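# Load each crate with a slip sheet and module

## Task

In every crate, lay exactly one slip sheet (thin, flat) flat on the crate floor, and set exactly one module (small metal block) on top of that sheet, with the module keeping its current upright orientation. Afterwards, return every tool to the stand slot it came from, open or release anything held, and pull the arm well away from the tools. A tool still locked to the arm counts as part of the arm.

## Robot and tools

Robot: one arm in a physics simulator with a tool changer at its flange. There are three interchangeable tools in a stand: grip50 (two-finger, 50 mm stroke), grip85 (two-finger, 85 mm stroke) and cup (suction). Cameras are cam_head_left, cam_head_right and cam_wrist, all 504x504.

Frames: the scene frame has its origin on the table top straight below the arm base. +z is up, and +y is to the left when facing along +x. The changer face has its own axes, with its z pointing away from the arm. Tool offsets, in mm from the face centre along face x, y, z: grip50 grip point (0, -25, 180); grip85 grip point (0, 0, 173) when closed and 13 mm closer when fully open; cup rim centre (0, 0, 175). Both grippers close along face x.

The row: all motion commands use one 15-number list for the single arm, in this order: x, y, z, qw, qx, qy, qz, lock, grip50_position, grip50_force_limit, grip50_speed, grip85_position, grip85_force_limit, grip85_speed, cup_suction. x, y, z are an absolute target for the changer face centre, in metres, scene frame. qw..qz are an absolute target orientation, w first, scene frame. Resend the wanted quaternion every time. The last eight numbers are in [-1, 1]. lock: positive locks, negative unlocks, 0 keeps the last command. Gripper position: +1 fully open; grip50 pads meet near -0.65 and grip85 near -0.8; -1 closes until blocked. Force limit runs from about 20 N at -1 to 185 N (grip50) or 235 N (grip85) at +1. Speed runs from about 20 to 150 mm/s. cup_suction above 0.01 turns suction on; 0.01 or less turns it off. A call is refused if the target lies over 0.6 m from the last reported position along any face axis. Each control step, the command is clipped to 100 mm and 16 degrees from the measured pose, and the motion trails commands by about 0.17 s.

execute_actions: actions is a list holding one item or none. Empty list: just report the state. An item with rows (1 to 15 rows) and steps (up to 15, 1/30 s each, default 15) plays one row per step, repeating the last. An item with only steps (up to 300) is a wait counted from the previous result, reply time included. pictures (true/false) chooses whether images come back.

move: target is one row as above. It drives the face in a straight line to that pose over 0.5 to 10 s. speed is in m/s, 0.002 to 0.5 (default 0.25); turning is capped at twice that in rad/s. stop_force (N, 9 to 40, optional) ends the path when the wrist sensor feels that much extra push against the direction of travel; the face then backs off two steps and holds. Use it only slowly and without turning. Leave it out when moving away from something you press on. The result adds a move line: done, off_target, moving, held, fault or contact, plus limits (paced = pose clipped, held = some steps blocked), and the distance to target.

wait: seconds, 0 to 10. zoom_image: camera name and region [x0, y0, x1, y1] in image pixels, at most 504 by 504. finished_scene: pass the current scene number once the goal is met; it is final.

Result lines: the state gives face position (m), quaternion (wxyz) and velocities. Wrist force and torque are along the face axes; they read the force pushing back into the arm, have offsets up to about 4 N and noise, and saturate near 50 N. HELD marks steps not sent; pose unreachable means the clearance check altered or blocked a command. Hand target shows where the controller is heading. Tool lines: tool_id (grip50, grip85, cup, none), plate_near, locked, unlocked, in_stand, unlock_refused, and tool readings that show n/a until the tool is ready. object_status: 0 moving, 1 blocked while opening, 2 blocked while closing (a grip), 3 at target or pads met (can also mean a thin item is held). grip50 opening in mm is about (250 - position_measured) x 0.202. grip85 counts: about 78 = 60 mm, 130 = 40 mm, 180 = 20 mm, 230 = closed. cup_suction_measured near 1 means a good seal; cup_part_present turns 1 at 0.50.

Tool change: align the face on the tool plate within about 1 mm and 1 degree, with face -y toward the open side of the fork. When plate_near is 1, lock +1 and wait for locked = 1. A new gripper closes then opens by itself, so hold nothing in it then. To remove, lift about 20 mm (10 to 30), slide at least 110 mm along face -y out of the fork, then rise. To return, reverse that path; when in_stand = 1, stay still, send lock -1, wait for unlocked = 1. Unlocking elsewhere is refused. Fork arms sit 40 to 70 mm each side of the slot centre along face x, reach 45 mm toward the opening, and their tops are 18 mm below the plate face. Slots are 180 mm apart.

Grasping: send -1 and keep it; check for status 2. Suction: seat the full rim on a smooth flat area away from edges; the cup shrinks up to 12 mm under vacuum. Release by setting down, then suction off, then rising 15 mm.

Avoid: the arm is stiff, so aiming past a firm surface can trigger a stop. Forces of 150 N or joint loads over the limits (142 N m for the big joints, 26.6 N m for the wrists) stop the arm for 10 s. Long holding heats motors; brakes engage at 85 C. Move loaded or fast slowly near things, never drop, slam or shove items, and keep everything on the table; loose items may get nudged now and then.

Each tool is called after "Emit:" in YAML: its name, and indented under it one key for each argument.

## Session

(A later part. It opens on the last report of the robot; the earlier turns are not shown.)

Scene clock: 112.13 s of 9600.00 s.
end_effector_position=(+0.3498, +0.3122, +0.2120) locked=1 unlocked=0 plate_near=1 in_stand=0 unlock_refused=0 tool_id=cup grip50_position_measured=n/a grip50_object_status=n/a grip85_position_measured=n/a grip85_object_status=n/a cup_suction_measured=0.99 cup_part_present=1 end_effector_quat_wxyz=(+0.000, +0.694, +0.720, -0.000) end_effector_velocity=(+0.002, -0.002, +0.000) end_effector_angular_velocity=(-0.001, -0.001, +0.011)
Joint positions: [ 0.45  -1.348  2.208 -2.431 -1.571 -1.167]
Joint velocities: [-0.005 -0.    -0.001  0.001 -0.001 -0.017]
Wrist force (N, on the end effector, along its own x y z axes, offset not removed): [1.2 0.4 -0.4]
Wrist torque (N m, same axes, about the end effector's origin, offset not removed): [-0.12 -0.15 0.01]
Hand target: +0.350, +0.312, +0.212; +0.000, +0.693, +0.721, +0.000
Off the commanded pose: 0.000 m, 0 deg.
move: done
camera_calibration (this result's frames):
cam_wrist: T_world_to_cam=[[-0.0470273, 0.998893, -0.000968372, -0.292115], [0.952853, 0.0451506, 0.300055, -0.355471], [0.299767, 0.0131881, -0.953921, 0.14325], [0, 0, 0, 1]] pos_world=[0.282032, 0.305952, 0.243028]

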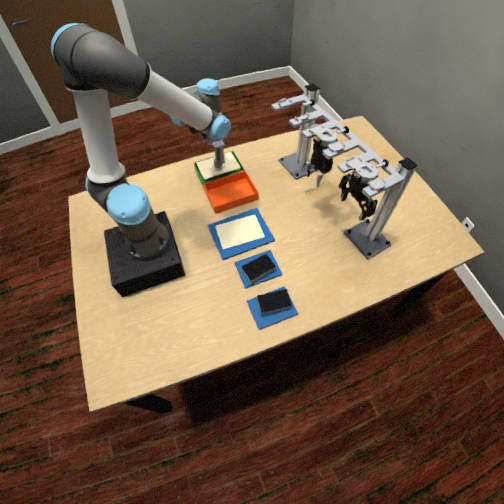

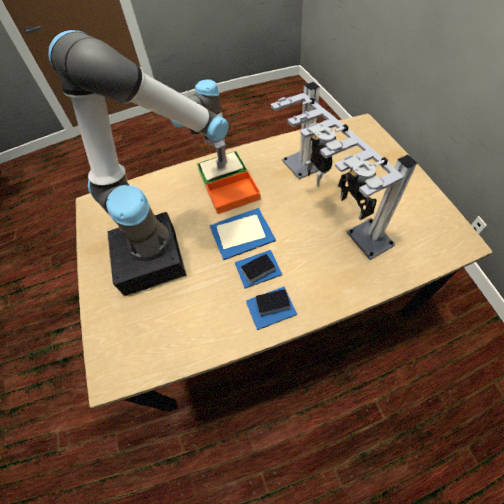

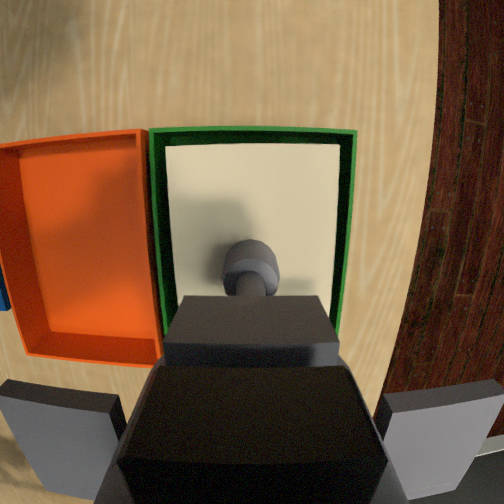

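Emit:
move:
  target: [0.350,0.311,0.1705,0,0.6965,0.7175,0,0,0,0,0,0,0,0,1]
  speed: 0.04

Emit:
execute_actions:
  actions:
    - {"rows":[[0.350,0.311,0.1705,0,0.6965,0.7175,0,0,0,0,0,0,0,0,0]],"steps":10}
  pictures: false

Emit:
move:
  target: [0.350,0.311,0.245,0,0.6965,0.7175,0,0,0,0,0,0,0,0,0]
  speed: 0.1

Emit:
move:
  target: [0.322,-0.024,0.235,0,0.7193,0.6947,0,0,0,0,0,0,0,0,0]

Emit:
move:
  target: [0.322,-0.024,0.179,0,0.7193,0.6947,0,0,0,0,0,0,0,0,1]
  speed: 0.06

Emit:
move:
  target: [0.322,-0.024,0.245,0,0.7193,0.6947,0,0,0,0,0,0,0,0,1]
  speed: 0.1

Emit:
move:
  target: [0.354,0.174,0.245,0,0.7,0.7141,0,0,0,0,0,0,0,0,1]
  speed: 0.2

Emit:
move:
  target: [0.354,0.174,0.212,0,0.7,0.7141,0,0,0,0,0,0,0,0,1]
  speed: 0.06

Scene clock: 124.17 s of 9600.00 s.
end_effector_position=(+0.3500, +0.3110, +0.1708) locked=1 unlocked=0 plate_near=1 in_stand=0 unlock_refused=0 tool_id=cup grip50_position_measured=n/a grip50_object_status=n/a grip85_position_measured=n/a grip85_object_status=n/a cup_suction_measured=0.99 cup_part_present=1 end_effector_quat_wxyz=(-0.000, +0.697, +0.718, -0.000) end_effector_velocity=(-0.000, +0.001, -0.003) end_effector_angular_velocity=(+0.001, +0.000, +0.001)
Joint positions: [ 0.447 -1.252  2.24  -2.559 -1.571 -1.163]
Joint velocities: [ 0.001  0.007  0.001 -0.009  0.001  0.   ]
Wrist force (N, on the end effector, along its own x y z axes, offset not removed): [-0.2 -1.9 -0.4]
Wrist torque (N m, same axes, about the end effector's origin, offset not removed): [-0.35 -0.09 -0.02]
Hand target: +0.350, +0.311, +0.170; +0.000, +0.697, +0.718, -0.000
Off the commanded pose: 0.000 m, 0 deg.
move: done
camera_calibration (this result's frames):
cam_wrist: T_world_to_cam=[[-0.0397583, 0.999209, -0.00090288, -0.293623], [0.953184, 0.0381981, 0.299968, -0.341257], [0.299765, 0.0110656, -0.953949, 0.104515], [0, 0, 0, 1]] pos_world=[0.282277, 0.30527, 0.201803]

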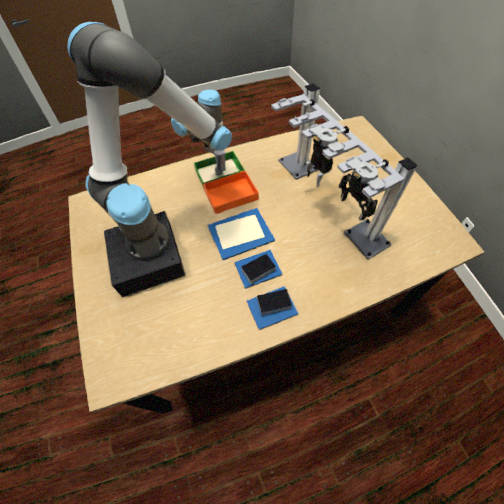

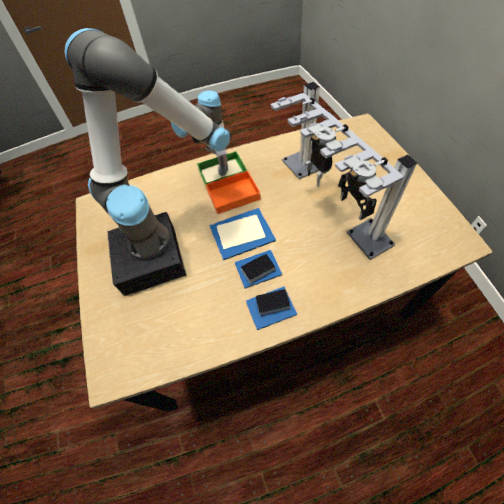

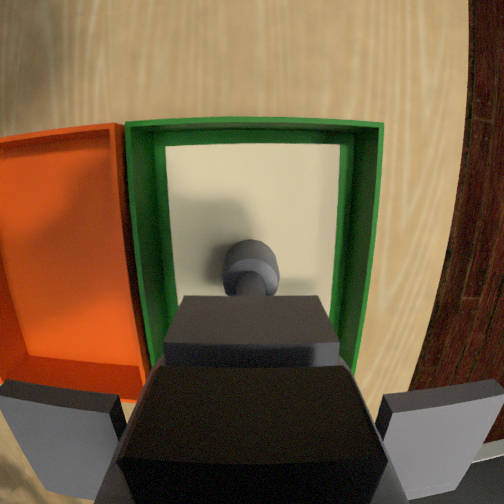

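Scene clock: 124.50 s of 9600.00 s.
end_effector_position=(+0.3500, +0.3110, +0.1706) locked=1 unlocked=0 plate_near=1 in_stand=0 unlock_refused=0 tool_id=cup grip50_position_measured=n/a grip50_object_status=n/a grip85_position_measured=n/a grip85_object_status=n/a cup_suction_measured=0.00 cup_part_present=0 end_effector_quat_wxyz=(+0.000, +0.697, +0.718, +0.000) end_effector_velocity=(-0.000, -0.000, -0.000) end_effector_angular_velocity=(-0.001, +0.001, -0.000)
Joint positions: [ 0.447 -1.251  2.24  -2.56  -1.571 -1.163]
Joint velocities: [-0.     0.     0.001  0.    -0.001 -0.   ]
Wrist force (N, on the end effector, along its own x y z axes, offset not removed): [0.7 -0.6 -15.6]
Wrist torque (N m, same axes, about the end effector's origin, offset not removed): [-0.10 -0.23 -0.08]
Hand target: +0.350, +0.311, +0.170; -0.000, +0.697, +0.718, -0.000
Off the commanded pose: 0.000 m, 0 deg.
Steps of this call (steps 1 to 10: all 10 steps of this action). Readings (end_effector_position | what the end effector reports):
1: (+0.3500, +0.3110, +0.1707) | locked=1 unlocked=0 plate_near=1 in_stand=0 unlock_refused=0 tool_id=cup grip50_position_measured=n/a grip50_object_status=n/a grip85_position_measured=n/a grip85_object_status=n/a cup_suction_measured=0.64 cup_part_present=1
2: (+0.3500, +0.3110, +0.1706) | locked=1 unlocked=0 plate_near=1 in_stand=0 unlock_refused=0 tool_id=cup grip50_position_measured=n/a grip50_object_status=n/a grip85_position_measured=n/a grip85_object_status=n/a cup_suction_measured=0.29 cup_part_present=0
4: (+0.3501, +0.3110, +0.1707) | locked=1 unlocked=0 plate_near=1 in_stand=0 unlock_refused=0 tool_id=cup grip50_position_measured=n/a grip50_object_status=n/a grip85_position_measured=n/a grip85_object_status=n/a cup_suction_measured=0.00 cup_part_present=0
8: (+0.3501, +0.3110, +0.1706) | locked=1 unlocked=0 plate_near=1 in_stand=0 unlock_refused=0 tool_id=cup grip50_position_measured=n/a grip50_object_status=n/a grip85_position_measured=n/a grip85_object_status=n/a cup_suction_measured=0.00 cup_part_present=0
10: the state above

Scene clock: 126.00 s of 9600.00 s.
end_effector_position=(+0.3498, +0.3110, +0.2448) locked=1 unlocked=0 plate_near=1 in_stand=0 unlock_refused=0 tool_id=cup grip50_position_measured=n/a grip50_object_status=n/a grip85_position_measured=n/a grip85_object_status=n/a cup_suction_measured=0.00 cup_part_present=0 end_effector_quat_wxyz=(+0.000, +0.696, +0.718, +0.000) end_effector_velocity=(+0.000, -0.000, +0.003) end_effector_angular_velocity=(+0.000, -0.000, -0.000)
Joint positions: [ 0.447 -1.418  2.178 -2.331 -1.571 -1.163]
Joint velocities: [-0.001 -0.005 -0.003  0.008  0.    -0.001]
Wrist force (N, on the end effector, along its own x y z axes, offset not removed): [3.2 0.4 -0.4]
Wrist torque (N m, same axes, about the end effector's origin, offset not removed): [-0.15 -0.29 -0.04]
Hand target: +0.350, +0.311, +0.245; +0.000, +0.697, +0.718, +0.000
Off the commanded pose: 0.000 m, 0 deg.
move: done
camera_calibration (this result's frames):
cam_wrist: T_world_to_cam=[[-0.0397913, 0.999208, -0.000842198, -0.293566], [0.953151, 0.0382101, 0.300072, -0.363282], [0.299866, 0.0111375, -0.953916, 0.175096], [0, 0, 0, 1]] pos_world=[0.282075, 0.305265, 0.275791]

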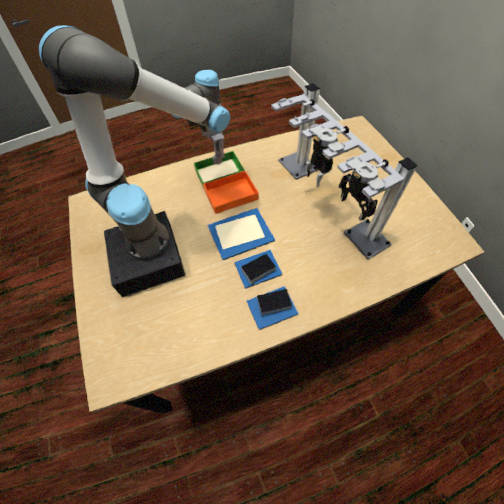

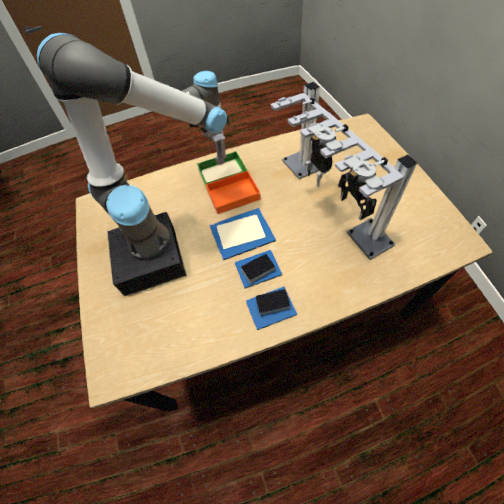

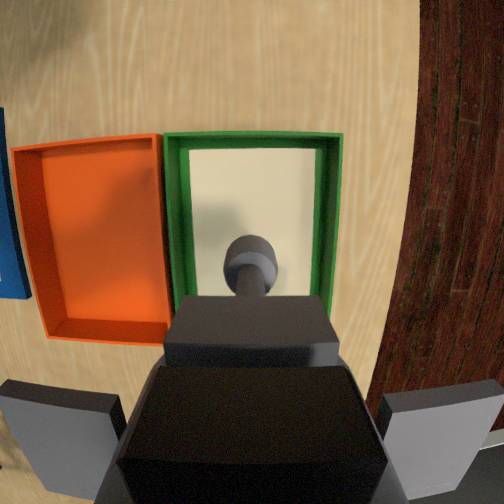

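Scene clock: 128.07 s of 9600.00 s.
end_effector_position=(+0.3222, -0.0241, +0.2349) locked=1 unlocked=0 plate_near=1 in_stand=0 unlock_refused=0 tool_id=cup grip50_position_measured=n/a grip50_object_status=n/a grip85_position_measured=n/a grip85_object_status=n/a cup_suction_measured=0.00 cup_part_present=0 end_effector_quat_wxyz=(+0.001, +0.719, +0.695, +0.000) end_effector_velocity=(+0.000, -0.003, +0.000) end_effector_angular_velocity=(+0.002, -0.002, -0.000)
Joint positions: [-0.491 -1.769  2.552 -2.355 -1.571 -2.036]
Joint velocities: [-0.01  -0.    -0.    -0.     0.003 -0.01 ]
Wrist force (N, on the end effector, along its own x y z axes, offset not removed): [1.6 -0.7 -0.5]
Wrist torque (N m, same axes, about the end effector's origin, offset not removed): [-0.17 -0.22 -0.07]
Hand target: +0.322, -0.024, +0.235; +0.001, +0.719, +0.695, +0.000
Off the commanded pose: 0.000 m, 0 deg.
move: done
camera_calibration (this result's frames):
cam_wrist: T_world_to_cam=[[0.0249015, 0.999689, -0.00165304, 0.0195118], [0.953236, -0.0232462, 0.301331, -0.322953], [0.301199, -0.00907933, -0.953518, 0.176745], [0, 0, 0, 1]] pos_world=[0.25413, -0.0254084, 0.265878]

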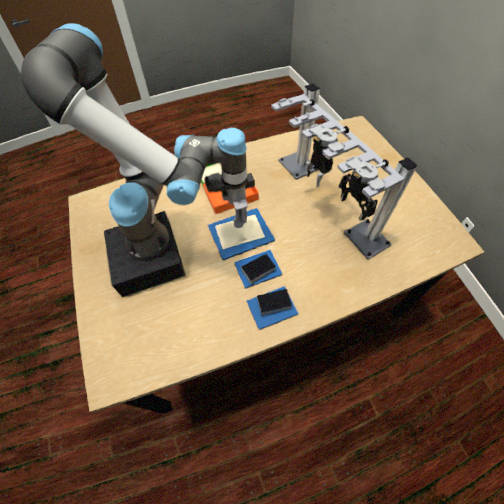

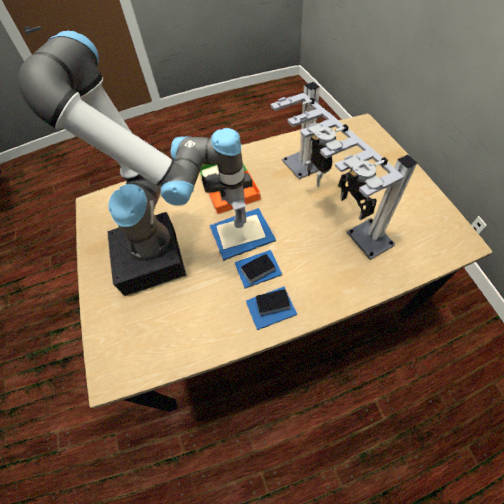

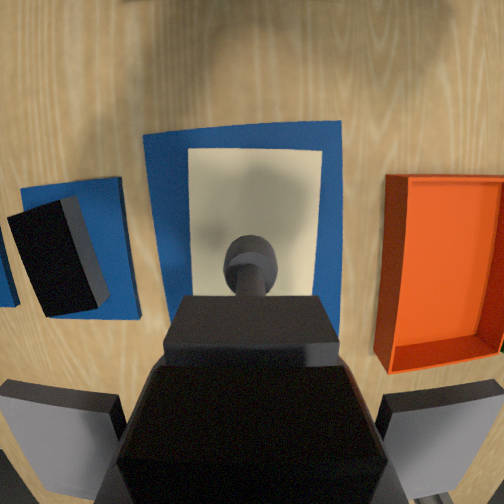

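Scene clock: 129.47 s of 9600.00 s.
end_effector_position=(+0.3221, -0.0241, +0.1792) locked=1 unlocked=0 plate_near=1 in_stand=0 unlock_refused=0 tool_id=cup grip50_position_measured=n/a grip50_object_status=n/a grip85_position_measured=n/a grip85_object_status=n/a cup_suction_measured=0.98 cup_part_present=1 end_effector_quat_wxyz=(-0.000, +0.719, +0.695, +0.000) end_effector_velocity=(+0.000, +0.000, -0.003) end_effector_angular_velocity=(-0.001, +0.000, +0.000)
Joint positions: [-0.491 -1.571  2.623 -2.622 -1.571 -2.036]
Joint velocities: [ 0.001  0.012  0.002 -0.015 -0.001  0.001]
Wrist force (N, on the end effector, along its own x y z axes, offset not removed): [1.8 -0.1 0.8]
Wrist torque (N m, same axes, about the end effector's origin, offset not removed): [-0.13 -0.30 -0.07]
Hand target: +0.322, -0.024, +0.179; -0.000, +0.719, +0.695, -0.000
Off the commanded pose: 0.000 m, 0 deg.
move: done
camera_calibration (this result's frames):
cam_wrist: T_world_to_cam=[[0.0248812, 0.99969, -0.000751512, 0.0192686], [0.953677, -0.0235105, 0.299912, -0.305944], [0.299801, -0.00817885, -0.953967, 0.124187], [0, 0, 0, 1]] pos_world=[0.254061, -0.0254398, 0.210241]

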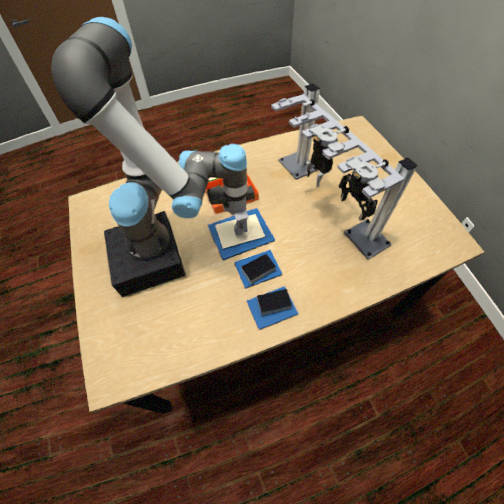

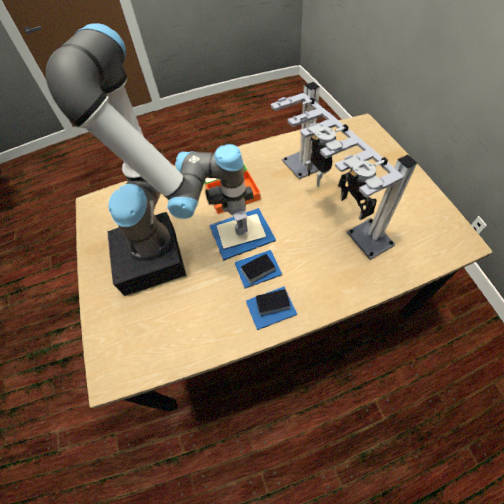

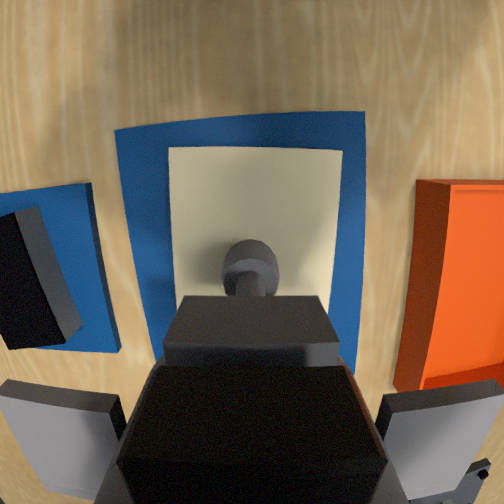

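Scene clock: 130.67 s of 9600.00 s.
end_effector_position=(+0.3219, -0.0239, +0.2448) locked=1 unlocked=0 plate_near=1 in_stand=0 unlock_refused=0 tool_id=cup grip50_position_measured=n/a grip50_object_status=n/a grip85_position_measured=n/a grip85_object_status=n/a cup_suction_measured=0.99 cup_part_present=1 end_effector_quat_wxyz=(+0.000, +0.719, +0.695, +0.000) end_effector_velocity=(-0.000, -0.000, +0.003) end_effector_angular_velocity=(-0.001, +0.000, -0.001)
Joint positions: [-0.491 -1.799  2.537 -2.309 -1.571 -2.036]
Joint velocities: [-0.001 -0.007 -0.004  0.011 -0.001 -0.   ]
Wrist force (N, on the end effector, along its own x y z axes, offset not removed): [2.2 0.3 -0.4]
Wrist torque (N m, same axes, about the end effector's origin, offset not removed): [-0.19 -0.24 -0.02]
Hand target: +0.322, -0.024, +0.245; +0.000, +0.719, +0.695, +0.000
Off the commanded pose: 0.000 m, 0 deg.
move: done
camera_calibration (this result's frames):
cam_wrist: T_world_to_cam=[[0.0247452, 0.999693, -0.000992389, 0.0192688], [0.953609, -0.0233065, 0.300144, -0.325521], [0.300028, -0.00837346, -0.953894, 0.186756], [0, 0, 0, 1]] pos_world=[0.253911, -0.0252859, 0.275867]

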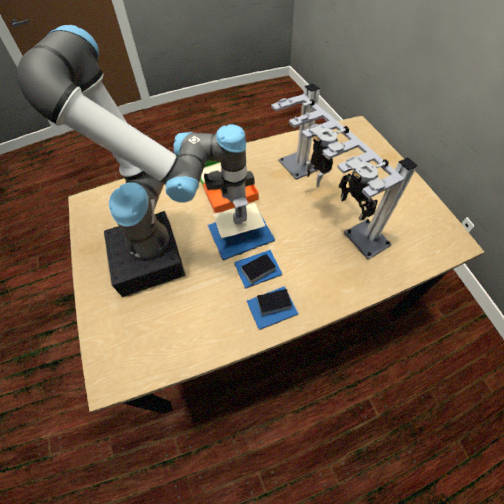

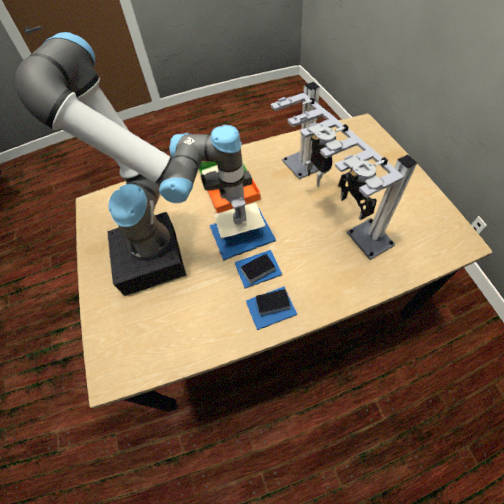

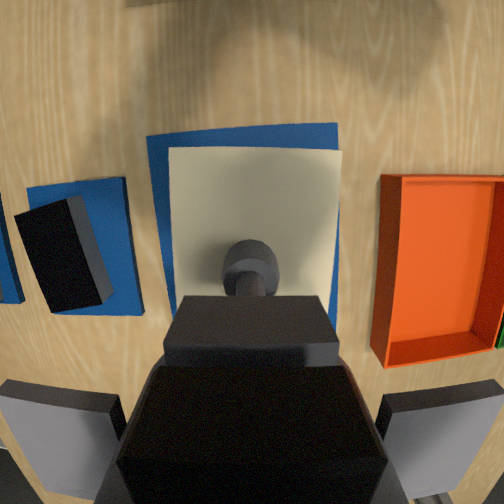

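Scene clock: 132.33 s of 9600.00 s.
end_effector_position=(+0.3538, +0.1740, +0.2450) locked=1 unlocked=0 plate_near=1 in_stand=0 unlock_refused=0 tool_id=cup grip50_position_measured=n/a grip50_object_status=n/a grip85_position_measured=n/a grip85_object_status=n/a cup_suction_measured=0.99 cup_part_present=1 end_effector_quat_wxyz=(-0.001, +0.700, +0.714, -0.000) end_effector_velocity=(+0.000, +0.002, -0.001) end_effector_angular_velocity=(-0.001, +0.003, -0.002)
Joint positions: [ 0.121 -1.591  2.367 -2.346 -1.57  -1.479]
Joint velocities: [ 0.005  0.005 -0.004  0.001 -0.     0.007]
Wrist force (N, on the end effector, along its own x y z axes, offset not removed): [2.7 0.1 -0.8]
Wrist torque (N m, same axes, about the end effector's origin, offset not removed): [-0.17 -0.19 -0.03]
Hand target: +0.354, +0.174, +0.245; -0.001, +0.700, +0.714, -0.000
Off the commanded pose: 0.000 m, 0 deg.
move: done
camera_calibration (this result's frames):
cam_wrist: T_world_to_cam=[[-0.0299555, 0.999551, -0.00019117, -0.160164], [0.953759, 0.0286404, 0.299205, -0.360278], [0.299076, 0.00878049, -0.954189, 0.176449], [0, 0, 0, 1]] pos_world=[0.286048, 0.168861, 0.276132]

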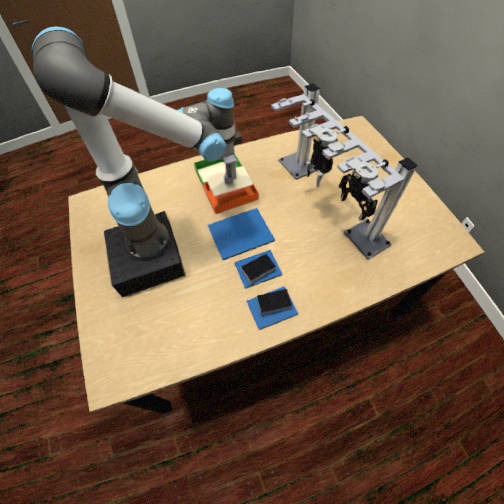

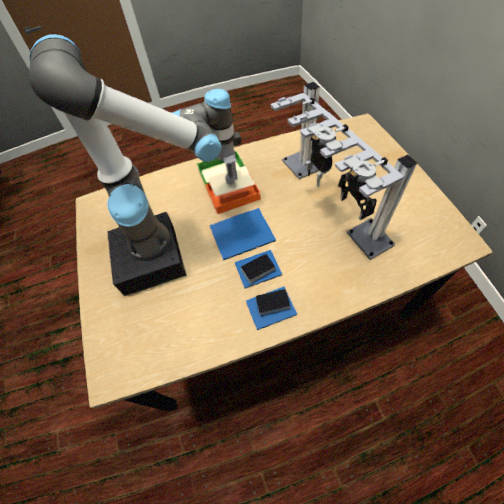

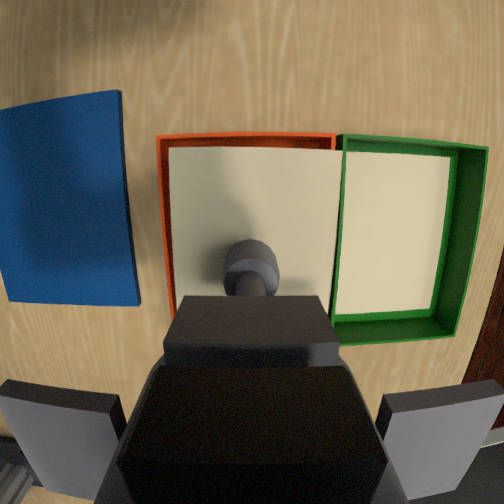

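Scene clock: 133.33 s of 9600.00 s.
end_effector_position=(+0.3540, +0.1739, +0.2123) locked=1 unlocked=0 plate_near=1 in_stand=0 unlock_refused=0 tool_id=cup grip50_position_measured=n/a grip50_object_status=n/a grip85_position_measured=n/a grip85_object_status=n/a cup_suction_measured=0.99 cup_part_present=1 end_effector_quat_wxyz=(-0.000, +0.700, +0.714, -0.000) end_effector_velocity=(+0.000, +0.000, -0.003) end_effector_angular_velocity=(+0.000, -0.001, +0.000)
Joint positions: [ 0.121 -1.508  2.405 -2.468 -1.571 -1.479]
Joint velocities: [ 0.     0.008  0.003 -0.012 -0.    -0.   ]
Wrist force (N, on the end effector, along its own x y z axes, offset not removed): [0.6 -1.4 -1.4]
Wrist torque (N m, same axes, about the end effector's origin, offset not removed): [-0.25 -0.30 -0.13]
Hand target: +0.354, +0.174, +0.212; -0.000, +0.700, +0.714, -0.000
Off the commanded pose: 0.000 m, 0 deg.
move: done
camera_calibration (this result's frames):
cam_wrist: T_world_to_cam=[[-0.0299877, 0.99955, -0.000883527, -0.159984], [0.953531, 0.0288721, 0.299909, -0.350789], [0.299799, 0.00815109, -0.953967, 0.144962], [0, 0, 0, 1]] pos_world=[0.286231, 0.168858, 0.243352]

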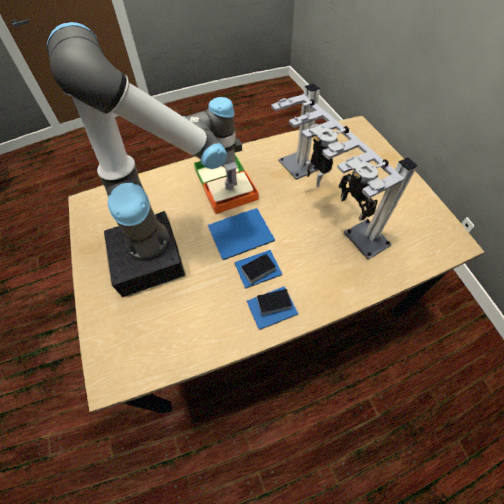

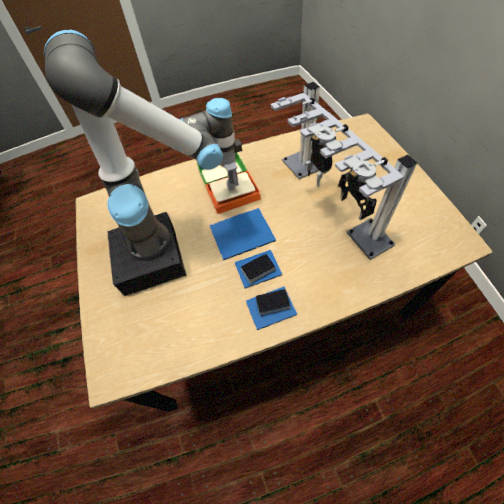

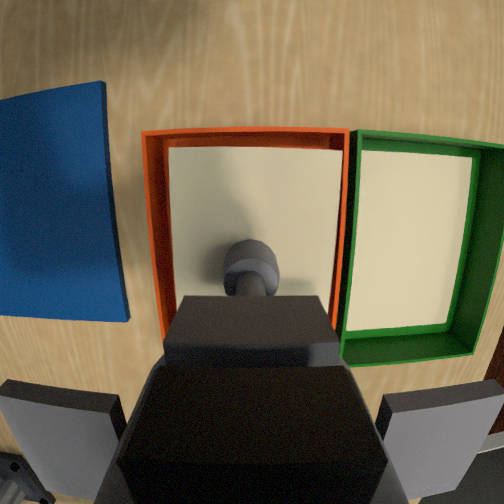

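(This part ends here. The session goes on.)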